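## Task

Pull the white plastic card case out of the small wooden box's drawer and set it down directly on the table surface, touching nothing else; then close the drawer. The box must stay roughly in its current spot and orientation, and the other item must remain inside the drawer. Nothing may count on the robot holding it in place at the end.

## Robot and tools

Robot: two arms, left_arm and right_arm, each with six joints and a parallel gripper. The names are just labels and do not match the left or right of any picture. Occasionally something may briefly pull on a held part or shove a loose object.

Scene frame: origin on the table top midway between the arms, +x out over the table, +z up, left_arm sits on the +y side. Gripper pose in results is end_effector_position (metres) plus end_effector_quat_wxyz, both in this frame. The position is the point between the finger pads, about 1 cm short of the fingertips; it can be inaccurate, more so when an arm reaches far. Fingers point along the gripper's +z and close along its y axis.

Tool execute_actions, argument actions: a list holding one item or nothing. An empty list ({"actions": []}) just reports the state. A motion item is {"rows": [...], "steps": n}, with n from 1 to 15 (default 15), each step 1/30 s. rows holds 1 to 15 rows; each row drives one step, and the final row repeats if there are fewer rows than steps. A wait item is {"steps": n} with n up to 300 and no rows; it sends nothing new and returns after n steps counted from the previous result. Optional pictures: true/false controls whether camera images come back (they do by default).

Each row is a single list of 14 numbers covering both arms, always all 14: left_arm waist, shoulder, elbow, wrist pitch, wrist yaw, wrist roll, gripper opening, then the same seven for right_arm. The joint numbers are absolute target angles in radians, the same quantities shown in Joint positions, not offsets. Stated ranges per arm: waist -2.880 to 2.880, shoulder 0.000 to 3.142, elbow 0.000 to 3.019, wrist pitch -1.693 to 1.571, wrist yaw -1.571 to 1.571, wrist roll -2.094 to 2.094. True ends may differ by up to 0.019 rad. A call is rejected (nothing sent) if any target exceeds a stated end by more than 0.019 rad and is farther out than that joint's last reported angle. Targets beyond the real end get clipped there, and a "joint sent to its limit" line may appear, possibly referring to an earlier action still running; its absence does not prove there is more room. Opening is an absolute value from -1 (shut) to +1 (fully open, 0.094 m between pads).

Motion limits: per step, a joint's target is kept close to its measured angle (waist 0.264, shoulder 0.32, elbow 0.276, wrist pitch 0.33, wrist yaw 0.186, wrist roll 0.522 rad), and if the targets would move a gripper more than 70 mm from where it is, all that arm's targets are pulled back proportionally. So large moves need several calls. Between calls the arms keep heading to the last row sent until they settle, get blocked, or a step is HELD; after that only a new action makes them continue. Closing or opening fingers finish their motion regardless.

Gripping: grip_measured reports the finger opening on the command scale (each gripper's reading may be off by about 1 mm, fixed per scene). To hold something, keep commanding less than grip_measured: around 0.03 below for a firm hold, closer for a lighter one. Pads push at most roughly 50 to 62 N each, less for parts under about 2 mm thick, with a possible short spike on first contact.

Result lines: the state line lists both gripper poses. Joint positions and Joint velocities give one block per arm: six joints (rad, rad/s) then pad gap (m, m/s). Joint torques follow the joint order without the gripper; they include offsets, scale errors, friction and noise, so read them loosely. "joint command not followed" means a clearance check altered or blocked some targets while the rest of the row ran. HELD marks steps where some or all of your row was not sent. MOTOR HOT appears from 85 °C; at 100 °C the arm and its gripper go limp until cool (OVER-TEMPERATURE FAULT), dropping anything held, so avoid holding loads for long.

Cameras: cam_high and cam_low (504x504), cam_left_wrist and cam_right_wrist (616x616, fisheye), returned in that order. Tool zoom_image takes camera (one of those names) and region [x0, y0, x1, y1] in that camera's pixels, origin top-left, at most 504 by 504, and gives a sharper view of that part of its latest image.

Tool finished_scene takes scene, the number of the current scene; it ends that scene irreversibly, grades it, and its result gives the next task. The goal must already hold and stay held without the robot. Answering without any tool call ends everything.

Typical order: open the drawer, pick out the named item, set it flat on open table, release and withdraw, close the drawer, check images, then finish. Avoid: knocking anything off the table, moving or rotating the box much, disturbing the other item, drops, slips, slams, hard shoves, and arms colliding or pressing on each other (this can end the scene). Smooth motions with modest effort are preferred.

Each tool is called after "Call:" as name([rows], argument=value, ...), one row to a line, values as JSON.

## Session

Call:
execute_actions(actions=[])

Scene clock: 0.00 s of 6000.00 s.
left_arm: end_effector_position=(+0.3194, +0.2327, +0.2523) grip_measured=+1.000 end_effector_quat_wxyz=(+0.489, +0.653, +0.520, +0.252) | right_arm: end_effector_position=(+0.6960, -0.7089, +0.3174) grip_measured=+1.000 end_effector_quat_wxyz=(+0.553, +0.709, +0.257, +0.353)
Joint positions: left_arm=[-0.422  0.443  0.43  -0.392 -0.039  1.357  0.094] | right_arm=[-0.619  1.879  1.562  0.175  0.217  1.822  0.094]
Joint velocities: left_arm=[-0.005 -0.005  0.002 -0.012  0.022 -0.051  0.   ] | right_arm=[-0.015  0.005 -0.002 -0.002 -0.037  0.007  0.   ]
Joint torques (N m, as the arm reports them, + toward a larger angle): no reading
Motor temperatures (°C, as the motors report them): left_arm=[19 19 23 21 20 19] | right_arm=[21 22 21 19 20 18]

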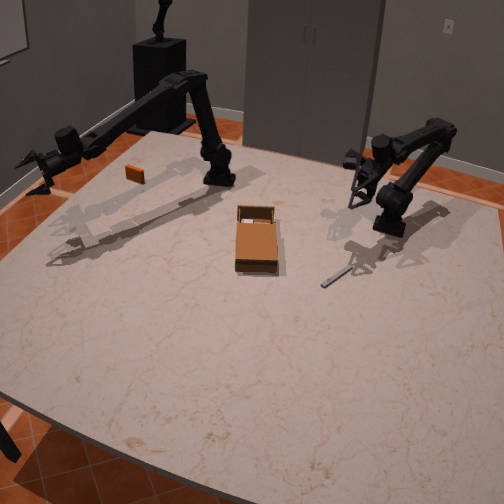

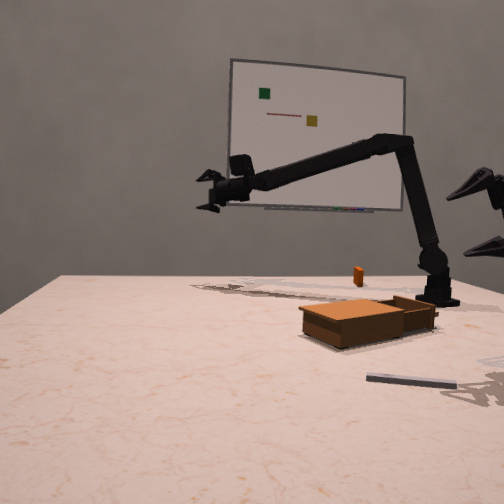

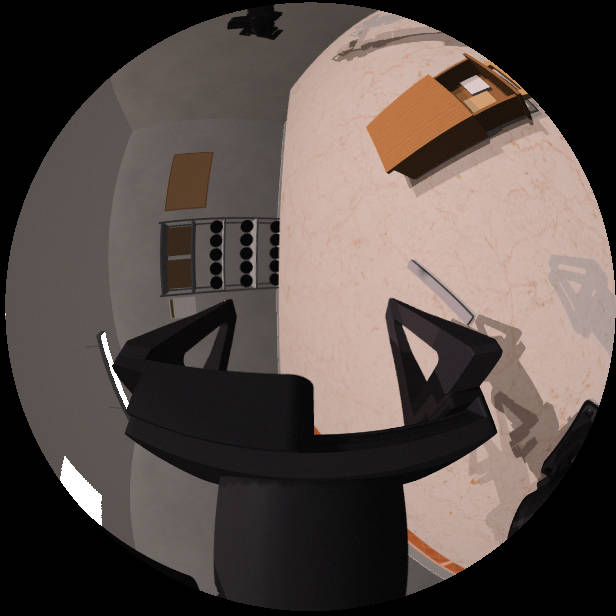

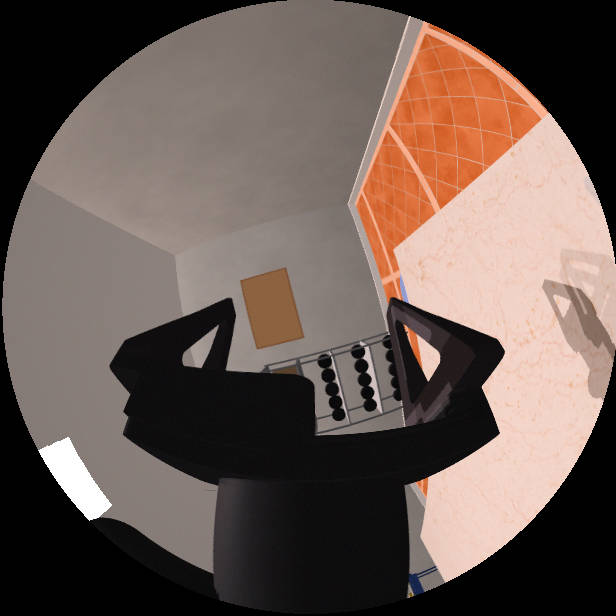

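Call:
execute_actions([
  {"rows":[[-0.422,0.443,0.45,-0.392,0,1.357,1,-0.55,1.83,1.52,0.07,0.2,1.7,1],[-0.422,0.443,0.45,-0.392,0,1.357,1,-0.5,1.80,1.50,0.0,0.19,1.65,1],[-0.422,0.443,0.45,-0.392,0,1.357,1,-0.45,1.77,1.48,-0.07,0.18,1.6,1],[-0.422,0.443,0.45,-0.392,0,1.357,1,-0.4,1.74,1.45,-0.14,0.17,1.5,1],[-0.422,0.443,0.45,-0.392,0,1.357,1,-0.35,1.71,1.43,-0.21,0.16,1.45,1],[-0.422,0.443,0.45,-0.392,0,1.357,1,-0.3,1.68,1.40,-0.28,0.15,1.4,1],[-0.422,0.443,0.45,-0.392,0,1.357,1,-0.25,1.65,1.38,-0.35,0.14,1.3,1],[-0.422,0.443,0.45,-0.392,0,1.357,1,-0.2,1.62,1.35,-0.42,0.13,1.25,1],[-0.422,0.443,0.45,-0.392,0,1.357,1,-0.15,1.59,1.33,-0.49,0.12,1.2,1],[-0.422,0.443,0.45,-0.392,0,1.357,1,-0.1,1.56,1.30,-0.56,0.11,1.1,1],[-0.422,0.443,0.45,-0.392,0,1.357,1,-0.05,1.53,1.28,-0.63,0.1,1.05,1],[-0.422,0.443,0.45,-0.392,0,1.357,1,0,1.50,1.25,-0.7,0.09,1.0,1],[-0.422,0.443,0.45,-0.392,0,1.357,1,0.05,1.47,1.23,-0.77,0.08,0.9,1],[-0.422,0.443,0.45,-0.392,0,1.357,1,0.1,1.44,1.20,-0.84,0.07,0.85,1],[-0.422,0.443,0.45,-0.392,0,1.357,1,0.15,1.41,1.18,-0.91,0.06,0.8,1]],"steps":15},
], pictures=false)

Call:
execute_actions([
  {"rows":[[-0.422,0.443,0.45,-0.392,0,1.357,1,0.2,1.38,1.15,-0.97,0.05,0.7,0.9],[-0.422,0.443,0.45,-0.392,0,1.357,1,0.25,1.35,1.13,-1.03,0.04,0.65,0.8],[-0.422,0.443,0.45,-0.392,0,1.357,1,0.3,1.32,1.10,-1.09,0.03,0.6,0.7],[-0.422,0.443,0.45,-0.392,0,1.357,1,0.34,1.29,1.08,-1.14,0.02,0.5,0.6],[-0.422,0.443,0.45,-0.392,0,1.357,1,0.38,1.27,1.05,-1.18,0.01,0.45,0.5],[-0.422,0.443,0.45,-0.392,0,1.357,1,0.41,1.25,1.03,-1.22,0,0.4,0.4],[-0.422,0.443,0.45,-0.392,0,1.357,1,0.44,1.23,1.01,-1.25,0,0.35,0.3],[-0.422,0.443,0.45,-0.392,0,1.357,1,0.47,1.21,0.99,-1.28,0,0.3,0.2],[-0.422,0.443,0.45,-0.392,0,1.357,1,0.49,1.2,0.97,-1.3,0,0.27,0.2],[-0.422,0.443,0.45,-0.392,0,1.357,1,0.505,1.19,0.96,-1.32,0,0.27,0.2],[-0.422,0.443,0.45,-0.392,0,1.357,1,0.515,1.18,0.95,-1.335,0,0.27,0.2],[-0.422,0.443,0.45,-0.392,0,1.357,1,0.527,1.175,0.945,-1.34,0,0.27,0.2]],"steps":15},
], pictures=false)

Call:
execute_actions([
  {"steps":25},
])

Scene clock: 7.33 s of 6000.00 s.
left_arm: end_effector_position=(+0.3168, +0.2273, +0.2522) grip_measured=+1.000 end_effector_quat_wxyz=(+0.496, +0.659, +0.513, +0.239) | right_arm: end_effector_position=(+0.6639, -0.4202, +0.2018) grip_measured=+1.000 end_effector_quat_wxyz=(+0.367, +0.639, +0.636, +0.226)
Joint positions: left_arm=[-0.422  0.443  0.43  -0.392 -0.004  1.357  0.094] | right_arm=[-0.279  1.706  1.331 -0.308  0.108  1.428  0.094]
Joint velocities: left_arm=[-0.005 -0.005 -0.022  0.002 -0.007 -0.022  0.   ] | right_arm=[ 0.962 -0.62  -0.579 -0.945 -0.227 -0.828  0.   ]
Joint torques (N m, as the arm reports them, + toward a larger angle): left_arm=[ 0.02 -0.2   9.69  1.79  0.28 -0.09] | right_arm=[ -0.1  -21.35   8.56   1.54   0.13  -0.06]
Motor temperatures (°C, as the motors report them): left_arm=[19 19 25 21 20 19] | right_arm=[21 23 23 19 20 18]
Steps of this call (steps 1 to 90: nothing new was sent; then 3.83 s passed at rest; steps 91 to 105: all 15 steps of this action). Readings (joint positions):
91: left_arm=[-0.422 0.443 0.430 -0.392 -0.023 1.357] | right_arm=[-0.615 1.877 1.558 0.159 0.211 1.805]
92: left_arm=[-0.422 0.443 0.430 -0.392 -0.010 1.357] | right_arm=[-0.610 1.868 1.549 0.125 0.205 1.782]
94: left_arm=[-0.422 0.443 0.430 -0.392 -0.005 1.357] | right_arm=[-0.585 1.850 1.520 0.057 0.196 1.742]
98: left_arm=[-0.422 0.443 0.430 -0.392 -0.004 1.357] | right_arm=[-0.495 1.815 1.467 -0.075 0.171 1.649]
105: the state above

Scene clock: 7.83 s of 6000.00 s.
left_arm: end_effector_position=(+0.3168, +0.2273, +0.2522) grip_measured=+1.000 end_effector_quat_wxyz=(+0.496, +0.659, +0.513, +0.239) | right_arm: end_effector_position=(+0.3845, -0.1316, +0.1828) grip_measured=+0.202 end_effector_quat_wxyz=(+0.165, +0.194, +0.959, +0.126)
Joint positions: left_arm=[-0.422  0.443  0.43  -0.392 -0.004  1.357  0.094] | right_arm=[ 0.292  1.293  1.013 -0.873  0.008  0.871  0.056]
Joint velocities: left_arm=[-0.005  0.005  0.012  0.002 -0.007 -0.022  0.   ] | right_arm=[ 1.392 -0.679 -0.349 -1.468 -0.037 -1.399 -0.   ]
Joint torques (N m, as the arm reports them, + toward a larger angle): left_arm=[-0.23 -0.24  9.71  1.67  0.28 -0.07] | right_arm=[  0.33 -10.72   7.79   1.12  -0.01  -0.06]
Motor temperatures (°C, as the motors report them): left_arm=[19 19 25 21 20 19] | right_arm=[21 23 23 19 20 18]
Steps of this call (steps 1 to 15: all 15 steps of this action). Readings (joint positions):
1: left_arm=[-0.422 0.443 0.430 -0.392 -0.004 1.357] | right_arm=[-0.245 1.685 1.309 -0.340 0.098 1.396]
2: left_arm=[-0.422 0.443 0.430 -0.392 -0.004 1.357] | right_arm=[-0.211 1.661 1.287 -0.373 0.088 1.364]
4: left_arm=[-0.422 0.443 0.430 -0.392 -0.004 1.357] | right_arm=[-0.143 1.611 1.243 -0.439 0.068 1.298]
8: left_arm=[-0.422 0.443 0.430 -0.392 -0.004 1.357] | right_arm=[0.001 1.496 1.150 -0.576 0.032 1.162]
15: the state above

Scene clock: 8.67 s of 6000.00 s.
left_arm: end_effector_position=(+0.3168, +0.2273, +0.2522) grip_measured=+1.000 end_effector_quat_wxyz=(+0.496, +0.659, +0.513, +0.239) | right_arm: end_effector_position=(+0.2195, -0.1313, +0.1703) grip_measured=+0.202 end_effector_quat_wxyz=(+0.002, -0.214, +0.977, +0.002)
Joint positions: left_arm=[-0.422  0.443  0.43  -0.392 -0.004  1.357  0.094] | right_arm=[ 0.53   1.178  0.939 -1.326 -0.002  0.281  0.056]
Joint velocities: left_arm=[-0.005  0.005  0.012 -0.007 -0.066 -0.066  0.   ] | right_arm=[-0.015 -0.005  0.007 -0.017  0.051 -0.051  0.001]
Joint torques (N m, as the arm reports them, + toward a larger angle): left_arm=[-0.02 -0.19  9.63  1.7   0.27 -0.08] | right_arm=[ 0.24 -8.12  8.26 -0.04  0.14 -0.05]
Motor temperatures (°C, as the motors report them): left_arm=[19 19 25 21 20 19] | right_arm=[21 23 23 19 20 18]
Steps of this call (steps 1 to 25: the robot went on to your last target). Readings (joint positions):
1: left_arm=[-0.422 0.443 0.430 -0.392 -0.004 1.357] | right_arm=[0.341 1.272 1.001 -0.928 0.007 0.817]
2: left_arm=[-0.422 0.443 0.430 -0.392 -0.004 1.357] | right_arm=[0.390 1.253 0.991 -0.992 0.005 0.754]
4: left_arm=[-0.422 0.443 0.430 -0.392 -0.004 1.357] | right_arm=[0.482 1.219 0.973 -1.152 0.000 0.606]
8: left_arm=[-0.422 0.443 0.430 -0.392 -0.004 1.357] | right_arm=[0.558 1.178 0.940 -1.313 -0.003 0.410]
25: the state above

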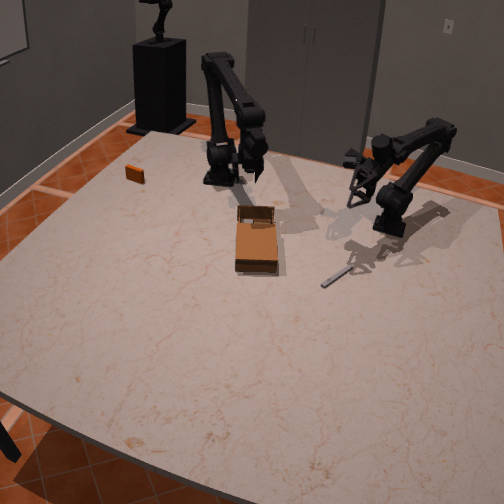

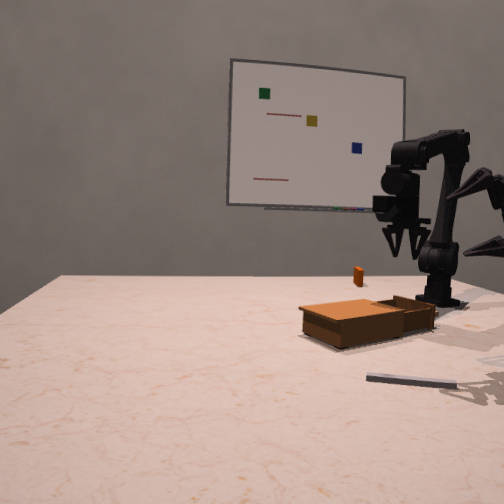

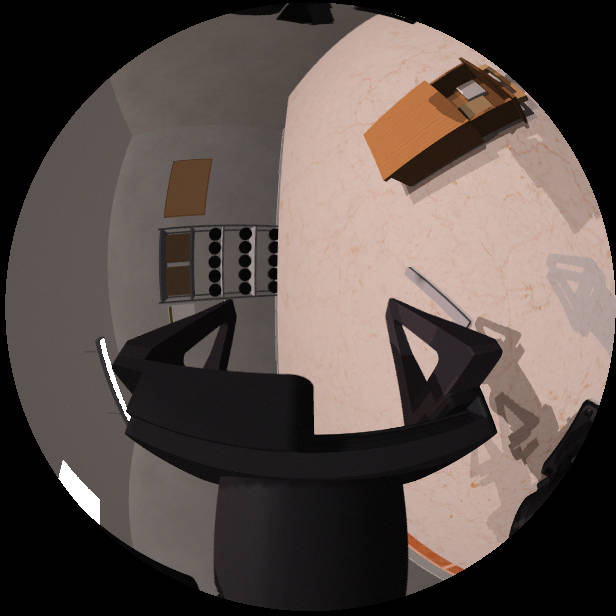

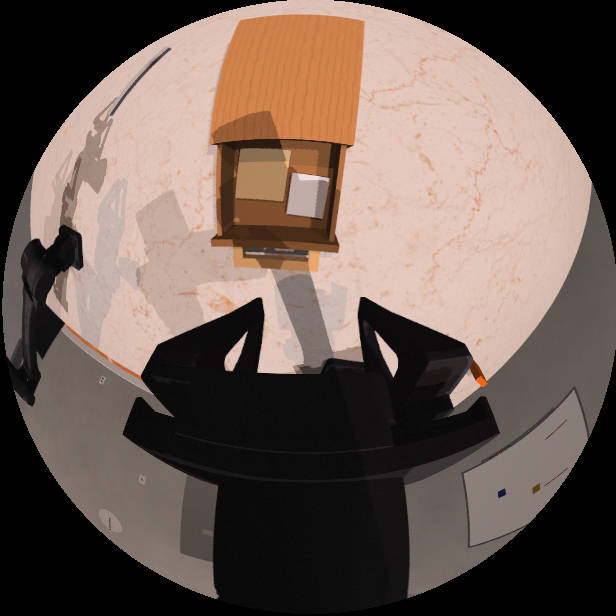

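Call:
zoom_image(camera="cam_right_wrist", region=[190,110,390,300])

Region (190, 110, 390, 300) of cam_right_wrist's 616x616 image, scaled by 2.520, with more detail than that image has; it fills the top 479 rows of this view, and the rest is white.

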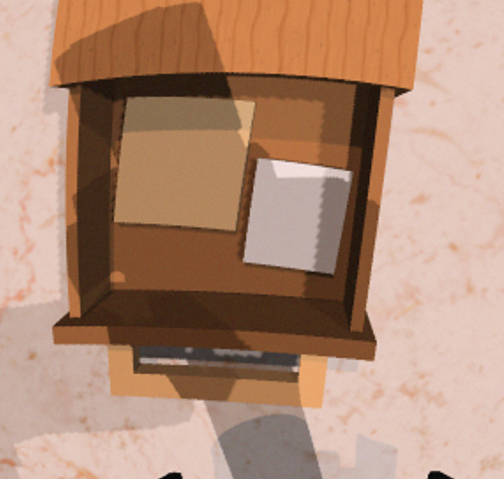

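Call:
execute_actions([
  {"rows":[[-0.43,0.47,0.48,-0.40,0,1.27,0.9,0.53,1.185,0.94,-1.32,0,0.2,0.2],[-0.44,0.51,0.51,-0.41,0,1.18,0.8,0.528,1.195,0.935,-1.31,0,0.13,0.2],[-0.45,0.55,0.54,-0.42,0,1.09,0.7,0.526,1.205,0.93,-1.3,0,0.06,0.2],[-0.46,0.59,0.57,-0.43,0,1.0,0.6,0.524,1.215,0.925,-1.285,0,-0.01,0.2],[-0.47,0.63,0.60,-0.44,0,0.91,0.5,0.522,1.225,0.92,-1.27,0,-0.08,0.2],[-0.48,0.67,0.63,-0.45,0,0.82,0.4,0.52,1.235,0.915,-1.255,0,-0.15,0.2],[-0.49,0.71,0.66,-0.46,0,0.73,0.3,0.518,1.245,0.91,-1.24,0,-0.22,0.2],[-0.50,0.75,0.69,-0.47,0,0.64,0.2,0.516,1.255,0.905,-1.225,0,-0.29,0.2],[-0.51,0.79,0.72,-0.48,0,0.55,0.1,0.514,1.265,0.9,-1.21,0,-0.36,0.2],[-0.52,0.83,0.75,-0.49,0,0.46,0,0.512,1.275,0.895,-1.195,0,-0.43,0.2],[-0.53,0.87,0.78,-0.50,0,0.37,-0.1,0.51,1.285,0.89,-1.18,0,-0.5,0.2],[-0.54,0.91,0.81,-0.51,0,0.28,-0.2,0.508,1.295,0.885,-1.165,0,-0.57,0.2],[-0.55,0.95,0.84,-0.52,0,0.19,-0.3,0.506,1.305,0.88,-1.15,0,-0.64,0.2],[-0.56,0.99,0.87,-0.53,0,0.1,-0.4,0.504,1.315,0.878,-1.135,0,-0.71,0.2],[-0.57,1.03,0.90,-0.54,0,0.01,-0.5,0.502,1.325,0.876,-1.12,0,-0.78,0.2]],"steps":15},
], pictures=false)

Call:
execute_actions([
  {"rows":[[-0.585,1.07,0.92,-0.545,0,-0.08,-0.6,0.502,1.335,0.874,-1.105,0,-0.85,0.2],[-0.60,1.11,0.94,-0.55,0,-0.17,-0.7,0.502,1.345,0.872,-1.09,0,-0.92,0.2],[-0.615,1.15,0.96,-0.555,0,-0.26,-0.8,0.502,1.355,0.872,-1.075,0,-0.99,0.2],[-0.63,1.19,0.98,-0.56,0,-0.35,-0.9,0.502,1.365,0.872,-1.065,0,-1.06,0.2],[-0.645,1.23,1.0,-0.565,0,-0.44,-1,0.502,1.375,0.872,-1.055,0,-1.13,0.2],[-0.66,1.27,1.02,-0.57,0,-0.53,-1,0.502,1.38,0.872,-1.052,0,-1.2,0.2],[-0.675,1.31,1.04,-0.575,0,-0.62,-1,0.502,1.38,0.872,-1.052,0,-1.205,0.2],[-0.69,1.35,1.06,-0.58,0,-0.71,-1,0.502,1.38,0.872,-1.052,0,-1.205,0.2],[-0.705,1.39,1.075,-0.585,0,-0.8,-1,0.502,1.38,0.872,-1.052,0,-1.205,0.2],[-0.72,1.43,1.09,-0.59,0,-0.89,-1,0.502,1.38,0.872,-1.052,0,-1.205,0.2],[-0.735,1.47,1.10,-0.59,0,-0.98,-1,0.502,1.38,0.872,-1.052,0,-1.205,0.2],[-0.75,1.50,1.105,-0.59,0,-1.07,-1,0.502,1.38,0.872,-1.052,0,-1.205,0.2],[-0.76,1.53,1.105,-0.59,0,-1.16,-1,0.502,1.38,0.872,-1.052,0,-1.205,0.2],[-0.77,1.55,1.105,-0.59,0,-1.2,-1,0.502,1.38,0.872,-1.052,0,-1.205,0.2],[-0.78,1.57,1.105,-0.59,0,-1.2,-1,0.502,1.38,0.872,-1.052,0,-1.205,0.2]],"steps":15},
], pictures=false)

Call:
execute_actions([
  {"steps":25},
])

Scene clock: 17.87 s of 6000.00 s.
left_arm: end_effector_position=(+0.3913, +0.1322, +0.2666) grip_measured=-0.451 end_effector_quat_wxyz=(+0.434, +0.420, +0.796, -0.041) | right_arm: end_effector_position=(+0.2381, -0.1228, +0.1122) grip_measured=+0.202 end_effector_quat_wxyz=(-0.007, -0.557, +0.830, +0.000)
Joint positions: left_arm=[-0.543  0.956  0.798 -0.51  -0.003  0.388  0.026] | right_arm=[ 0.513  1.302  0.882 -1.165 -0.002 -0.487  0.056]
Joint velocities: left_arm=[-0.259  1.099  0.882 -0.305  0.037 -2.454 -0.097] | right_arm=[-0.063  0.298 -0.105  0.432 -0.066 -1.883 -0.   ]
Joint torques (N m, as the arm reports them, + toward a larger angle): left_arm=[-1.2  -5.27 11.43  1.28  0.24 -0.07] | right_arm=[-0.28 -8.45  7.42  1.02  0.05  0.  ]
Motor temperatures (°C, as the motors report them): left_arm=[19 19 27 21 20 19] | right_arm=[21 22 23 19 20 18]
Steps of this call (steps 1 to 30: the robot went on to your last target; steps 31 to 100: nothing new was sent; then 5.37 s passed at rest; steps 101 to 115: all 15 steps of this action). Readings (joint positions):
101: left_arm=[-0.422 0.444 0.430 -0.392 -0.004 1.346] | right_arm=[0.530 1.178 0.939 -1.326 -0.002 0.268]
102: left_arm=[-0.423 0.451 0.432 -0.394 -0.004 1.320] | right_arm=[0.530 1.178 0.939 -1.326 -0.002 0.245]
104: left_arm=[-0.431 0.493 0.453 -0.409 -0.004 1.231] | right_arm=[0.530 1.182 0.937 -1.319 -0.002 0.173]
108: left_arm=[-0.471 0.668 0.566 -0.447 -0.004 0.967] | right_arm=[0.528 1.216 0.921 -1.269 -0.002 -0.036]
115: the state above

Scene clock: 18.37 s of 6000.00 s.
left_arm: end_effector_position=(+0.4106, -0.0167, +0.1253) grip_measured=-0.987 end_effector_quat_wxyz=(+0.171, -0.059, +0.964, -0.195) | right_arm: end_effector_position=(+0.2532, -0.1123, +0.0852) grip_measured=+0.202 end_effector_quat_wxyz=(-0.000, +0.798, -0.603, -0.001)
Joint positions: left_arm=[-0.754  1.534  1.063 -0.574 -0.003 -0.919  0.001] | right_arm=[ 0.508  1.377  0.874 -1.068 -0.002 -1.157  0.056]
Joint velocities: left_arm=[-0.366  0.855  0.007 -0.042  0.022 -1.78  -0.   ] | right_arm=[-0.015 -0.005  0.002 -0.002 -0.066 -0.271  0.   ]
Joint torques (N m, as the arm reports them, + toward a larger angle): left_arm=[ -0.22 -13.71   9.92   0.58   0.11  -0.05] | right_arm=[ 0.03 -9.54  6.95  1.44  0.05 -0.03]
Motor temperatures (°C, as the motors report them): left_arm=[19 19 27 21 20 19] | right_arm=[21 22 23 19 20 18]
Steps of this call (steps 1 to 15: all 15 steps of this action). Readings (joint positions):
1: left_arm=[-0.553 0.994 0.827 -0.519 -0.003 0.300] | right_arm=[0.511 1.312 0.879 -1.151 -0.002 -0.555]
2: left_arm=[-0.564 1.031 0.855 -0.525 -0.003 0.212] | right_arm=[0.510 1.322 0.876 -1.136 -0.002 -0.623]
4: left_arm=[-0.590 1.108 0.903 -0.536 -0.003 0.035] | right_arm=[0.508 1.340 0.874 -1.107 -0.002 -0.761]
8: left_arm=[-0.651 1.267 0.982 -0.558 -0.003 -0.322] | right_arm=[0.508 1.371 0.874 -1.072 -0.002 -1.007]
15: the state above

Scene clock: 19.20 s of 6000.00 s.
left_arm: end_effector_position=(+0.3965, -0.0254, +0.0991) grip_measured=-0.987 end_effector_quat_wxyz=(+0.124, -0.175, +0.957, -0.194) | right_arm: end_effector_position=(+0.2532, -0.1123, +0.0852) grip_measured=+0.202 end_effector_quat_wxyz=(-0.000, +0.810, -0.587, -0.001)
Joint positions: left_arm=[-0.784  1.582  1.063 -0.586 -0.002 -1.187  0.001] | right_arm=[ 0.508  1.377  0.874 -1.068 -0.002 -1.196  0.056]
Joint velocities: left_arm=[-0.005 -0.005 -0.017  0.007  0.007 -0.022 -0.   ] | right_arm=[-0.024 -0.005 -0.007  0.002 -0.081 -0.007  0.   ]
Joint torques (N m, as the arm reports them, + toward a larger angle): left_arm=[  0.4  -13.43   9.61   0.9    0.01  -0.06] | right_arm=[ 0.06 -9.7   6.82  1.34  0.05 -0.05]
Motor temperatures (°C, as the motors report them): left_arm=[19 19 27 21 20 19] | right_arm=[21 22 23 19 20 18]
Steps of this call (steps 1 to 25: the robot went on to your last target). Readings (joint positions):
1: left_arm=[-0.765 1.560 1.063 -0.576 -0.003 -0.974] | right_arm=[0.508 1.377 0.874 -1.068 -0.002 -1.165]
2: left_arm=[-0.774 1.582 1.063 -0.581 -0.002 -1.017] | right_arm=[0.508 1.377 0.874 -1.068 -0.002 -1.171]
4: left_arm=[-0.784 1.605 1.063 -0.585 -0.002 -1.079] | right_arm=[0.508 1.377 0.874 -1.068 -0.002 -1.180]
8: left_arm=[-0.784 1.598 1.063 -0.586 -0.002 -1.144] | right_arm=[0.508 1.377 0.874 -1.068 -0.002 -1.190]
25: the state above

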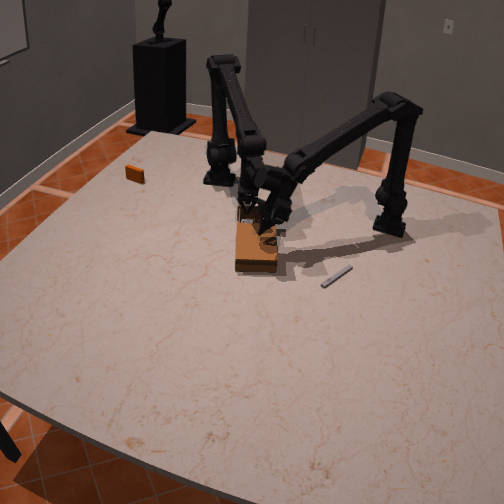

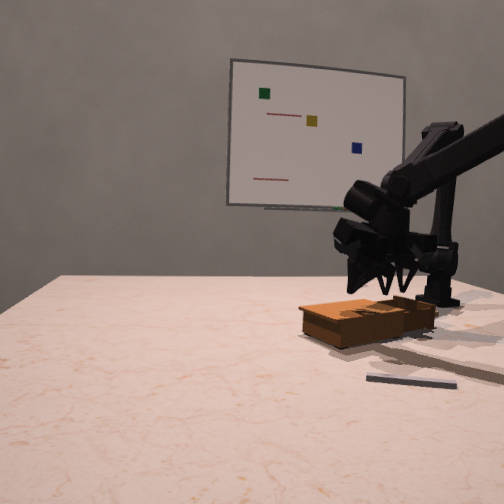

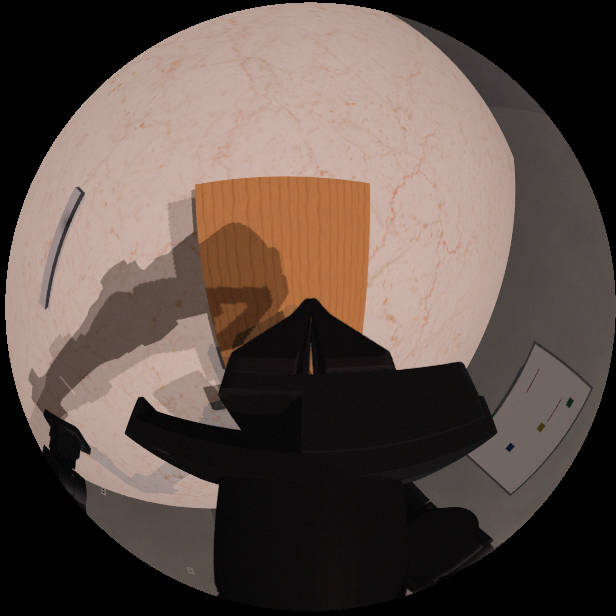

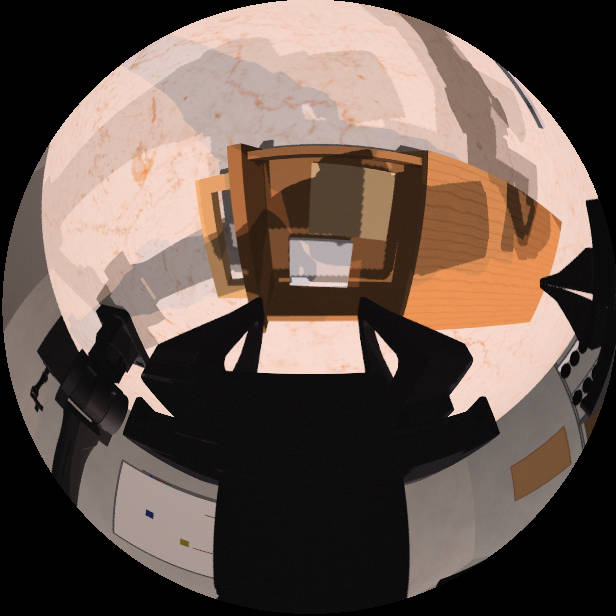

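Call:
execute_actions([
  {"rows":[[-0.77,1.58,1.09,-0.59,0,-1.2,-1,0.5,1.388,0.868,-1.04,0,-1.18,0.25],[-0.76,1.585,1.09,-0.59,0,-1.2,-1,0.497,1.396,0.864,-1.03,0,-1.16,0.28],[-0.75,1.59,1.09,-0.59,0,-1.2,-1,0.495,1.404,0.86,-1.018,0,-1.15,0.28],[-0.745,1.598,1.09,-0.59,0,-1.2,-1,0.495,1.412,0.856,-1.006,0,-1.15,0.28],[-0.74,1.606,1.09,-0.59,0,-1.2,-1,0.495,1.42,0.852,-0.995,0,-1.15,0.28],[-0.74,1.614,1.09,-0.59,0,-1.2,-1,0.495,1.428,0.848,-0.984,0,-1.15,0.28],[-0.74,1.622,1.09,-0.59,0,-1.2,-1,0.495,1.436,0.844,-0.973,0,-1.15,0.28],[-0.74,1.63,1.09,-0.59,0,-1.2,-1,0.495,1.443,0.841,-0.962,0,-1.15,0.28],[-0.74,1.636,1.09,-0.59,0,-1.2,-1,0.495,1.449,0.838,-0.952,0,-1.15,0.28]],"steps":15},
], pictures=false)

Call:
execute_actions([
  {"steps":8},
])

Scene clock: 22.27 s of 6000.00 s.
left_arm: end_effector_position=(+0.4109, -0.0081, +0.0707) grip_measured=-0.987 end_effector_quat_wxyz=(+0.113, -0.196, +0.959, -0.169) | right_arm: end_effector_position=(+0.2572, -0.1120, +0.0497) grip_measured=+0.278 end_effector_quat_wxyz=(+0.004, +0.797, -0.604, -0.002)
Joint positions: left_arm=[-0.742  1.638  1.063 -0.586 -0.002 -1.188  0.001] | right_arm=[ 0.502  1.449  0.838 -0.969 -0.002 -1.16   0.06 ]
Joint velocities: left_arm=[ 0.005  0.034  0.002 -0.022  0.007 -0.066  0.001] | right_arm=[-0.024 -0.005  0.007 -0.002  0.007  0.11   0.   ]
Joint torques (N m, as the arm reports them, + toward a larger angle): left_arm=[  0.33 -13.57   8.34   0.79   0.03  -0.07] | right_arm=[  0.15 -10.17   6.77   1.41   0.05   0.16]
Motor temperatures (°C, as the motors report them): left_arm=[19 19 27 21 20 19] | right_arm=[21 22 23 19 20 18]
Steps of this call (steps 1 to 15: the robot went on to your last target; steps 16 to 77: nothing new was sent; steps 78 to 92: all 15 steps of this action). Readings (joint positions):
78: left_arm=[-0.784 1.582 1.063 -0.586 -0.002 -1.188] | right_arm=[0.508 1.377 0.874 -1.066 -0.002 -1.195]
79: left_arm=[-0.783 1.582 1.063 -0.586 -0.002 -1.188] | right_arm=[0.508 1.377 0.873 -1.060 -0.002 -1.191]
81: left_arm=[-0.776 1.583 1.063 -0.586 -0.002 -1.188] | right_arm=[0.506 1.381 0.868 -1.042 -0.002 -1.180]
85: left_arm=[-0.750 1.595 1.063 -0.586 -0.002 -1.188] | right_arm=[0.502 1.410 0.854 -0.998 -0.002 -1.167]
92: the state above

Scene clock: 22.53 s of 6000.00 s.
left_arm: end_effector_position=(+0.4109, -0.0080, +0.0705) grip_measured=-0.987 end_effector_quat_wxyz=(+0.113, -0.196, +0.959, -0.169) | right_arm: end_effector_position=(+0.2575, -0.1118, +0.0497) grip_measured=+0.278 end_effector_quat_wxyz=(+0.004, +0.797, -0.605, -0.002)
Joint positions: left_arm=[-0.742  1.638  1.063 -0.586 -0.002 -1.188  0.001] | right_arm=[ 0.502  1.449  0.838 -0.968 -0.002 -1.159  0.06 ]
Joint velocities: left_arm=[-0.015  0.015 -0.002 -0.012 -0.051 -0.095 -0.001] | right_arm=[-0.005  0.005 -0.002 -0.002  0.022 -0.066 -0.   ]
Joint torques (N m, as the arm reports them, + toward a larger angle): left_arm=[  0.12 -13.31   8.37   0.8    0.03  -0.08] | right_arm=[  0.07 -10.12   6.7    1.35   0.05   0.13]
Motor temperatures (°C, as the motors report them): left_arm=[19 19 27 21 20 19] | right_arm=[21 22 23 19 20 18]
Steps of this call (steps 1 to 8: the robot went on to your last target). Readings (joint positions):
1: left_arm=[-0.742 1.638 1.063 -0.586 -0.002 -1.188] | right_arm=[0.502 1.449 0.838 -0.969 -0.002 -1.160]
2: left_arm=[-0.742 1.638 1.063 -0.586 -0.002 -1.188] | right_arm=[0.502 1.449 0.838 -0.968 -0.002 -1.160]
4: left_arm=[-0.742 1.638 1.063 -0.586 -0.002 -1.188] | right_arm=[0.502 1.449 0.838 -0.968 -0.002 -1.159]
8: the state above

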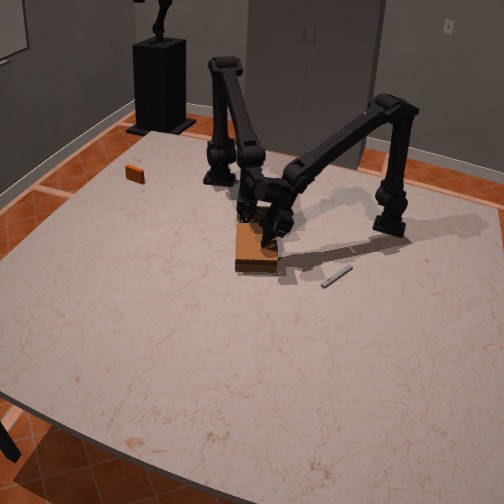

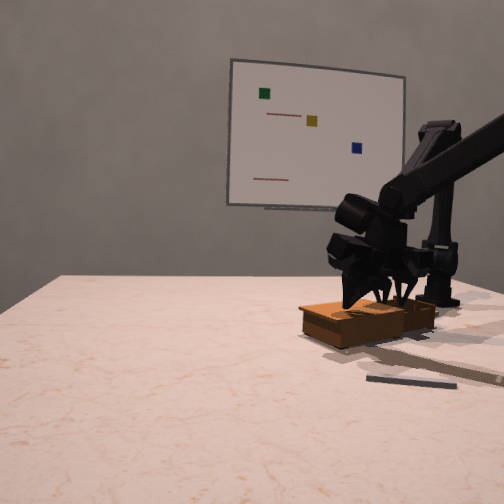

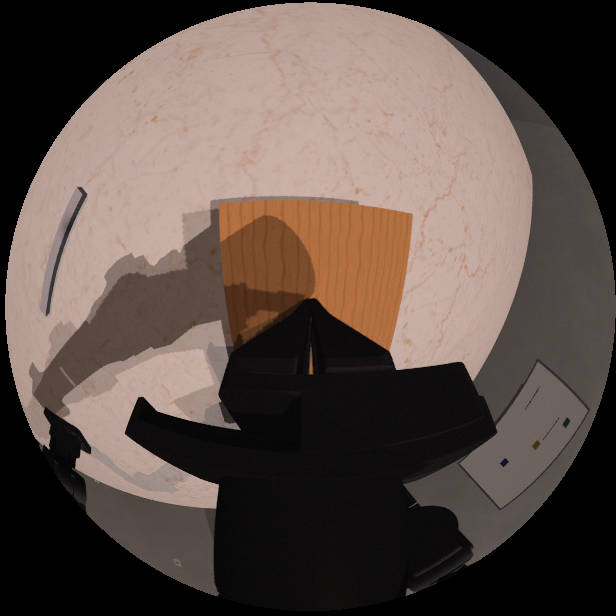

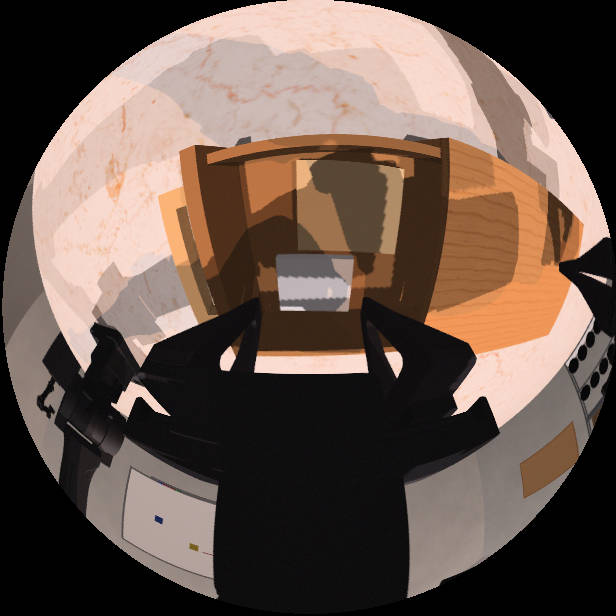

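Call:
execute_actions([
  {"rows":[[-0.74,1.645,1.075,-0.59,0,-1.2,-1,0.495,1.452,0.836,-0.94,0,-1.15,0.25],[-0.74,1.652,1.065,-0.595,0,-1.2,-1,0.495,1.456,0.834,-0.928,0,-1.15,0.23],[-0.74,1.66,1.055,-0.6,0,-1.2,-1,0.495,1.462,0.831,-0.916,0,-1.15,0.22],[-0.74,1.67,1.045,-0.605,0,-1.2,-1,0.495,1.468,0.828,-0.905,0,-1.15,0.22],[-0.74,1.68,1.035,-0.61,0,-1.2,-1,0.495,1.474,0.825,-0.895,0,-1.15,0.22],[-0.74,1.69,1.025,-0.615,0,-1.2,-1,0.495,1.48,0.822,-0.885,0,-1.15,0.22],[-0.74,1.69,1.025,-0.615,0,-1.2,-1,0.495,1.486,0.819,-0.875,0,-1.15,0.22],[-0.74,1.69,1.025,-0.615,0,-1.2,-1,0.495,1.491,0.816,-0.866,0,-1.15,0.22]],"steps":15},
])

Scene clock: 25.00 s of 6000.00 s.
left_arm: end_effector_position=(+0.4081, -0.0053, +0.0644) grip_measured=-0.988 end_effector_quat_wxyz=(+0.108, -0.198, +0.961, -0.163) | right_arm: end_effector_position=(+0.2634, -0.1069, +0.0309) grip_measured=+0.222 end_effector_quat_wxyz=(-0.009, +0.796, -0.605, +0.001)
Joint positions: left_arm=[-0.742  1.644  1.057 -0.589 -0.002 -1.191  0.001] | right_arm=[ 0.502  1.486  0.817 -0.883 -0.002 -1.158  0.057]
Joint velocities: left_arm=[ 0.005  0.005 -0.022  0.002 -0.022  0.022 -0.   ] | right_arm=[-0.024 -0.005  0.002  0.002 -0.022  0.007  0.001]
Joint torques (N m, as the arm reports them, + toward a larger angle): left_arm=[ 0.25 -9.51  4.42 -0.06  0.03 -0.04] | right_arm=[ -0.07 -10.21   6.09   1.44   0.05   0.13]
Motor temperatures (°C, as the motors report them): left_arm=[19 20 27 21 20 19] | right_arm=[21 22 23 19 20 18]
Steps of this call (steps 1 to 15: the robot went on to your last target; steps 16 to 59: nothing new was sent; steps 60 to 74: all 15 steps of this action). Readings (joint positions):
60: left_arm=[-0.742 1.638 1.063 -0.586 -0.002 -1.188] | right_arm=[0.502 1.449 0.838 -0.966 -0.002 -1.158]
61: left_arm=[-0.742 1.638 1.063 -0.586 -0.002 -1.188] | right_arm=[0.502 1.449 0.838 -0.960 -0.002 -1.158]
63: left_arm=[-0.742 1.641 1.061 -0.588 -0.002 -1.188] | right_arm=[0.502 1.449 0.837 -0.941 -0.002 -1.158]
67: left_arm=[-0.742 1.644 1.057 -0.589 -0.002 -1.191] | right_arm=[0.502 1.462 0.829 -0.900 -0.002 -1.158]
74: the state above

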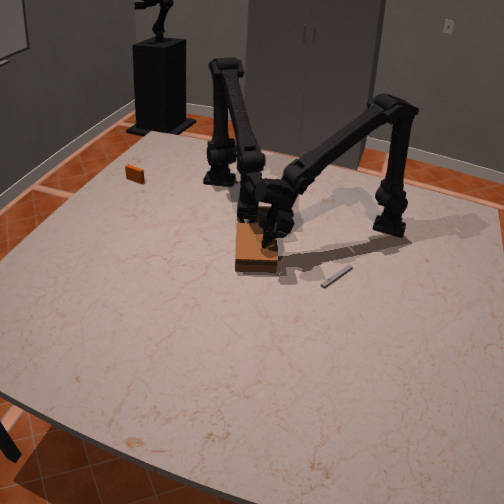

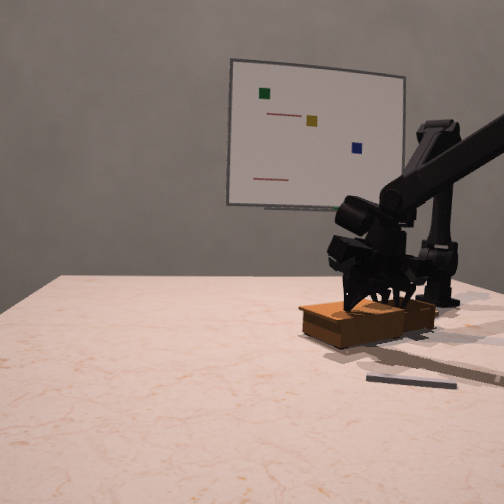

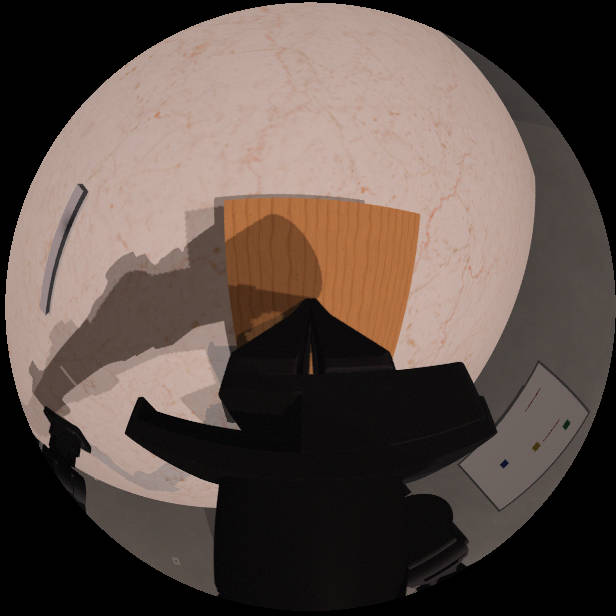

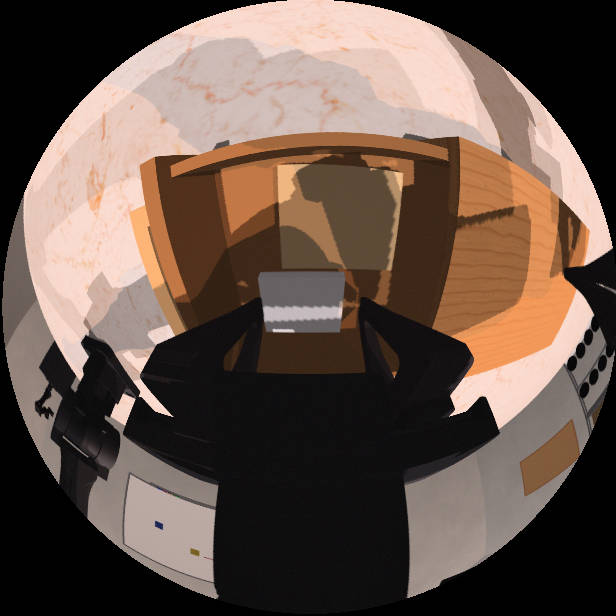

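Call:
execute_actions([
  {"rows":[[-0.74,1.69,1.025,-0.615,0,-1.2,-1,0.495,1.488,0.82,-0.89,0,-1.15,0.22],[-0.74,1.69,1.025,-0.615,0,-1.2,-1,0.495,1.488,0.82,-0.905,0,-1.15,0.22],[-0.74,1.69,1.025,-0.615,0,-1.2,-1,0.495,1.488,0.82,-0.917,0,-1.15,0.22],[-0.74,1.69,1.025,-0.615,0,-1.2,-1,0.495,1.488,0.82,-0.917,0,-1.15,0.22],[-0.74,1.69,1.025,-0.615,0,-1.2,-1,0.495,1.488,0.82,-0.917,0,-1.15,0.22],[-0.74,1.69,1.025,-0.615,0,-1.2,-1,0.495,1.494,0.82,-0.917,0,-1.15,0.22],[-0.74,1.69,1.025,-0.615,0,-1.2,-1,0.495,1.50,0.82,-0.917,0,-1.15,0.22],[-0.74,1.69,1.025,-0.615,0,-1.2,-1,0.495,1.506,0.82,-0.917,0,-1.15,0.22],[-0.74,1.69,1.025,-0.615,0,-1.2,-1,0.495,1.512,0.82,-0.917,0,-1.15,0.22],[-0.74,1.69,1.025,-0.615,0,-1.2,-1,0.495,1.518,0.82,-0.917,0,-1.15,0.22],[-0.74,1.69,1.025,-0.615,0,-1.2,-1,0.495,1.524,0.82,-0.917,0,-1.15,0.22],[-0.74,1.69,1.025,-0.615,0,-1.2,-1,0.495,1.53,0.82,-0.917,0,-1.15,0.22]],"steps":15},
], pictures=false)

Call:
execute_actions([
  {"steps":8},
])

Scene clock: 27.40 s of 6000.00 s.
left_arm: end_effector_position=(+0.4081, -0.0053, +0.0644) grip_measured=-0.988 end_effector_quat_wxyz=(+0.108, -0.198, +0.961, -0.163) | right_arm: end_effector_position=(+0.2584, -0.1114, +0.0236) grip_measured=+0.221 end_effector_quat_wxyz=(+0.011, +0.796, -0.605, -0.003)
Joint positions: left_arm=[-0.742  1.644  1.057 -0.589 -0.002 -1.191  0.001] | right_arm=[ 0.502  1.508  0.818 -0.903 -0.001 -1.158  0.057]
Joint velocities: left_arm=[-0.015 -0.015 -0.007  0.002 -0.095  0.007 -0.   ] | right_arm=[ 0.015 -0.005  0.007 -0.007 -0.022  0.007 -0.001]
Joint torques (N m, as the arm reports them, + toward a larger angle): left_arm=[ 0.04 -9.64  4.45 -0.11  0.01 -0.05] | right_arm=[ 0.29 -8.57  6.41 -0.34  0.    0.15]
Motor temperatures (°C, as the motors report them): left_arm=[19 20 27 21 20 19] | right_arm=[21 22 23 19 20 18]
Steps of this call (steps 1 to 15: the robot went on to your last target; steps 16 to 57: nothing new was sent; steps 58 to 72: all 15 steps of this action). Readings (joint positions):
58: left_arm=[-0.742 1.644 1.057 -0.589 -0.002 -1.191] | right_arm=[0.502 1.486 0.817 -0.882 -0.002 -1.158]
59: left_arm=[-0.742 1.644 1.057 -0.589 -0.002 -1.191] | right_arm=[0.502 1.486 0.817 -0.884 -0.002 -1.158]
61: left_arm=[-0.742 1.644 1.057 -0.589 -0.002 -1.191] | right_arm=[0.502 1.486 0.817 -0.894 -0.002 -1.158]
65: left_arm=[-0.742 1.644 1.057 -0.589 -0.002 -1.191] | right_arm=[0.502 1.487 0.817 -0.902 -0.002 -1.158]
72: the state above

Scene clock: 27.67 s of 6000.00 s.
left_arm: end_effector_position=(+0.4081, -0.0053, +0.0644) grip_measured=-0.988 end_effector_quat_wxyz=(+0.108, -0.198, +0.961, -0.163) | right_arm: end_effector_position=(+0.2584, -0.1114, +0.0236) grip_measured=+0.221 end_effector_quat_wxyz=(+0.011, +0.796, -0.605, -0.003)
Joint positions: left_arm=[-0.742  1.644  1.057 -0.589 -0.002 -1.191  0.001] | right_arm=[ 0.502  1.508  0.818 -0.903 -0.001 -1.158  0.057]
Joint velocities: left_arm=[-0.005 -0.005  0.007 -0.002  0.022  0.037 -0.001] | right_arm=[-0.015 -0.015  0.002 -0.007 -0.007 -0.007 -0.001]
Joint torques (N m, as the arm reports them, + toward a larger angle): left_arm=[ 0.24 -9.56  4.44 -0.03  0.03 -0.04] | right_arm=[ 0.02 -8.59  6.39 -0.15  0.    0.13]
Motor temperatures (°C, as the motors report them): left_arm=[19 20 27 21 20 19] | right_arm=[21 22 23 19 20 18]
Steps of this call (steps 1 to 8: the robot went on to your last target). Readings (joint positions):
1: left_arm=[-0.742 1.644 1.057 -0.589 -0.002 -1.191] | right_arm=[0.502 1.508 0.818 -0.903 -0.001 -1.158]
2: left_arm=[-0.742 1.644 1.057 -0.589 -0.002 -1.191] | right_arm=[0.502 1.508 0.818 -0.903 -0.001 -1.158]
4: left_arm=[-0.742 1.644 1.057 -0.589 -0.002 -1.191] | right_arm=[0.502 1.508 0.818 -0.903 -0.001 -1.158]
8: the state above

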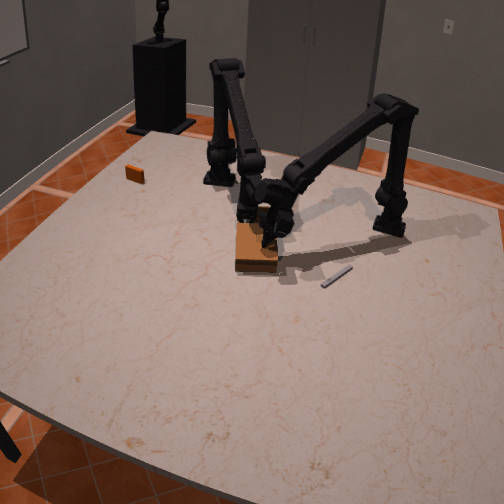

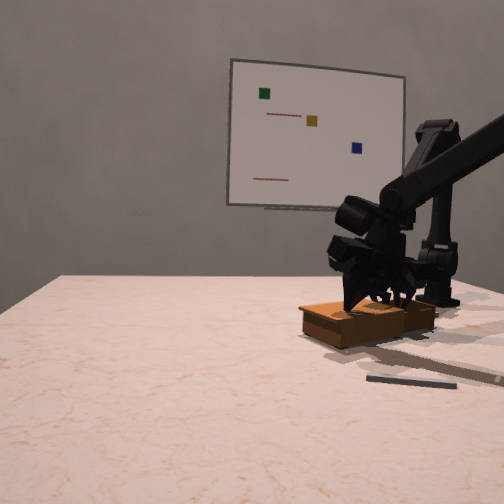

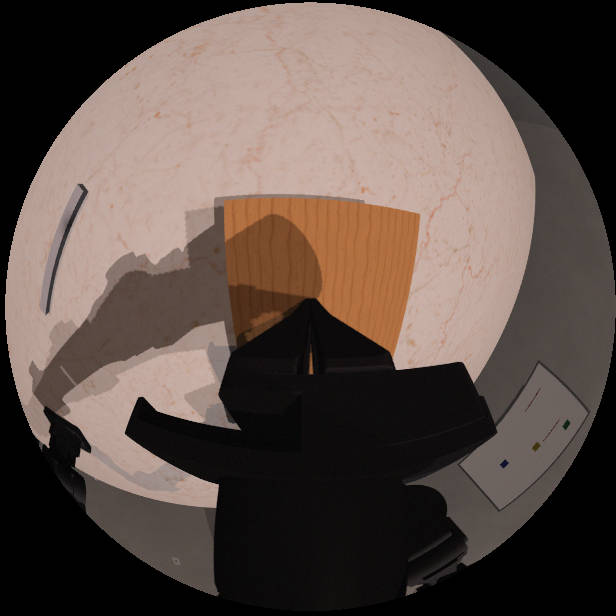

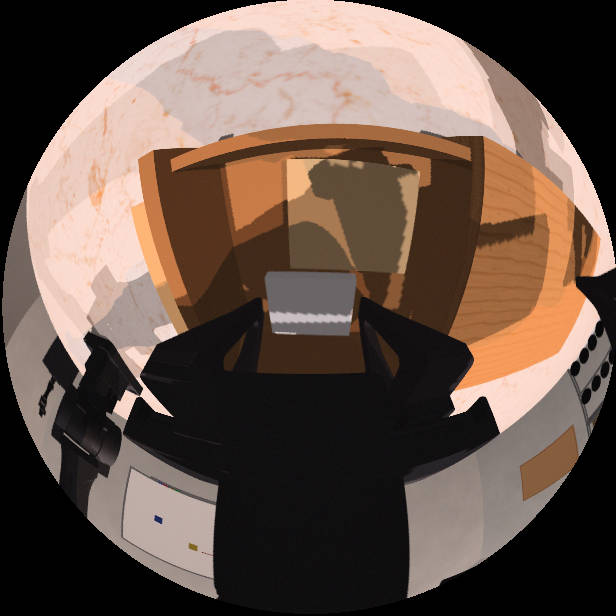

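Call:
execute_actions([
  {"rows":[[-0.74,1.69,1.025,-0.615,0,-1.2,-1,0.495,1.53,0.82,-0.91,0,-1.15,0.18],[-0.74,1.69,1.025,-0.615,0,-1.2,-1,0.495,1.53,0.82,-0.91,0,-1.15,0.14],[-0.74,1.69,1.025,-0.615,0,-1.2,-1,0.495,1.53,0.82,-0.91,0,-1.15,0.12],[-0.74,1.69,1.025,-0.615,0,-1.2,-1,0.495,1.53,0.82,-0.91,0,-1.15,0.12],[-0.74,1.69,1.025,-0.615,0,-1.2,-1,0.495,1.53,0.82,-0.91,0,-1.15,0.12],[-0.74,1.69,1.025,-0.615,0,-1.2,-1,0.495,1.53,0.82,-0.91,0,-1.15,0.09],[-0.74,1.69,1.025,-0.615,0,-1.2,-1,0.495,1.53,0.82,-0.91,0,-1.15,0.06],[-0.74,1.69,1.025,-0.615,0,-1.2,-1,0.495,1.53,0.82,-0.91,0,-1.15,0.03],[-0.74,1.69,1.025,-0.615,0,-1.2,-1,0.495,1.53,0.82,-0.91,0,-1.15,0.0],[-0.74,1.69,1.025,-0.615,0,-1.2,-1,0.495,1.53,0.82,-0.91,0,-1.15,-0.03]],"steps":15},
])

Scene clock: 29.50 s of 6000.00 s.
left_arm: end_effector_position=(+0.4081, -0.0053, +0.0644) grip_measured=-0.988 end_effector_quat_wxyz=(+0.108, -0.198, +0.961, -0.163) | right_arm: end_effector_position=(+0.2583, -0.1114, +0.0233) grip_measured=-0.006 end_effector_quat_wxyz=(+0.011, +0.796, -0.605, -0.003)
Joint positions: left_arm=[-0.742  1.644  1.057 -0.589 -0.002 -1.191  0.001] | right_arm=[ 0.502  1.509  0.818 -0.903 -0.001 -1.158  0.047]
Joint velocities: left_arm=[-0.005 -0.005 -0.002  0.002  0.022 -0.007  0.001] | right_arm=[-0.005 -0.005  0.002  0.002 -0.022  0.007 -0.001]
Joint torques (N m, as the arm reports them, + toward a larger angle): left_arm=[-0.02 -9.59  4.46 -0.04  0.02 -0.06] | right_arm=[ 0.04 -8.98  6.29  0.12 -0.01  0.13]
Motor temperatures (°C, as the motors report them): left_arm=[19 20 26 21 20 19] | right_arm=[21 22 23 19 20 18]
Steps of this call (steps 1 to 15: the robot went on to your last target; steps 16 to 40: nothing new was sent; steps 41 to 55: all 15 steps of this action). Readings (joint positions):
41: left_arm=[-0.742 1.644 1.057 -0.589 -0.002 -1.191] | right_arm=[0.502 1.508 0.818 -0.903 -0.001 -1.158]
42: left_arm=[-0.742 1.644 1.057 -0.589 -0.002 -1.191] | right_arm=[0.502 1.508 0.818 -0.903 -0.001 -1.158]
44: left_arm=[-0.742 1.644 1.057 -0.589 -0.002 -1.191] | right_arm=[0.502 1.509 0.818 -0.903 -0.001 -1.158]
48: left_arm=[-0.742 1.644 1.057 -0.589 -0.002 -1.191] | right_arm=[0.502 1.509 0.818 -0.903 -0.001 -1.158]
55: the state above

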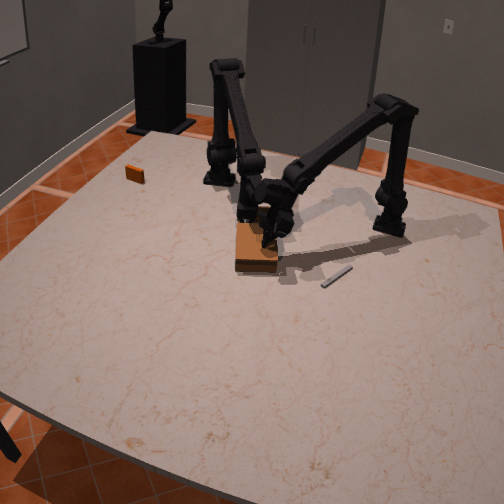

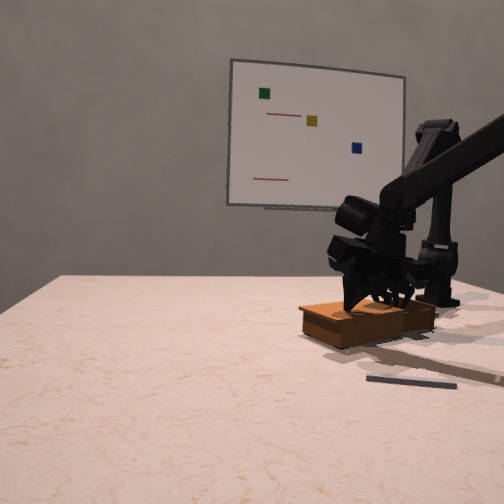

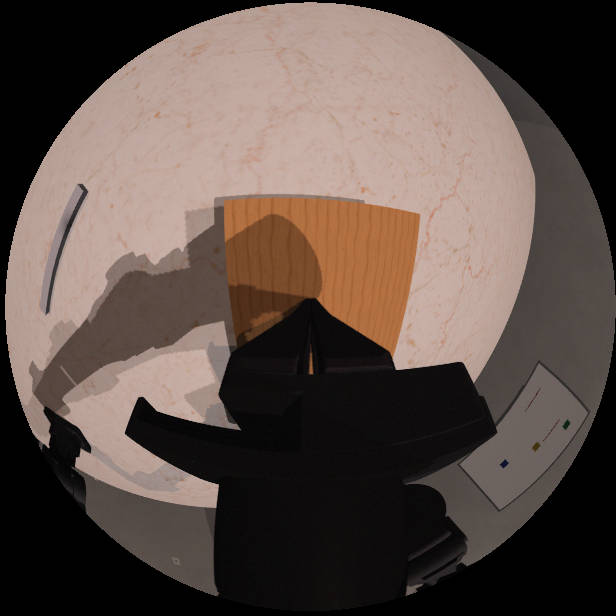

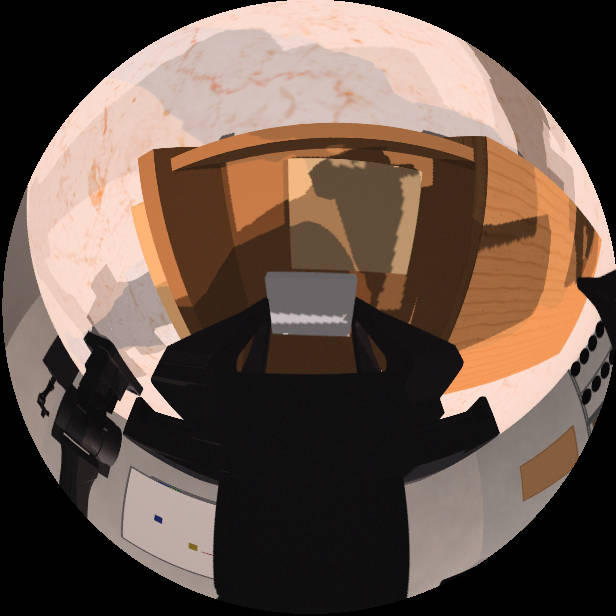

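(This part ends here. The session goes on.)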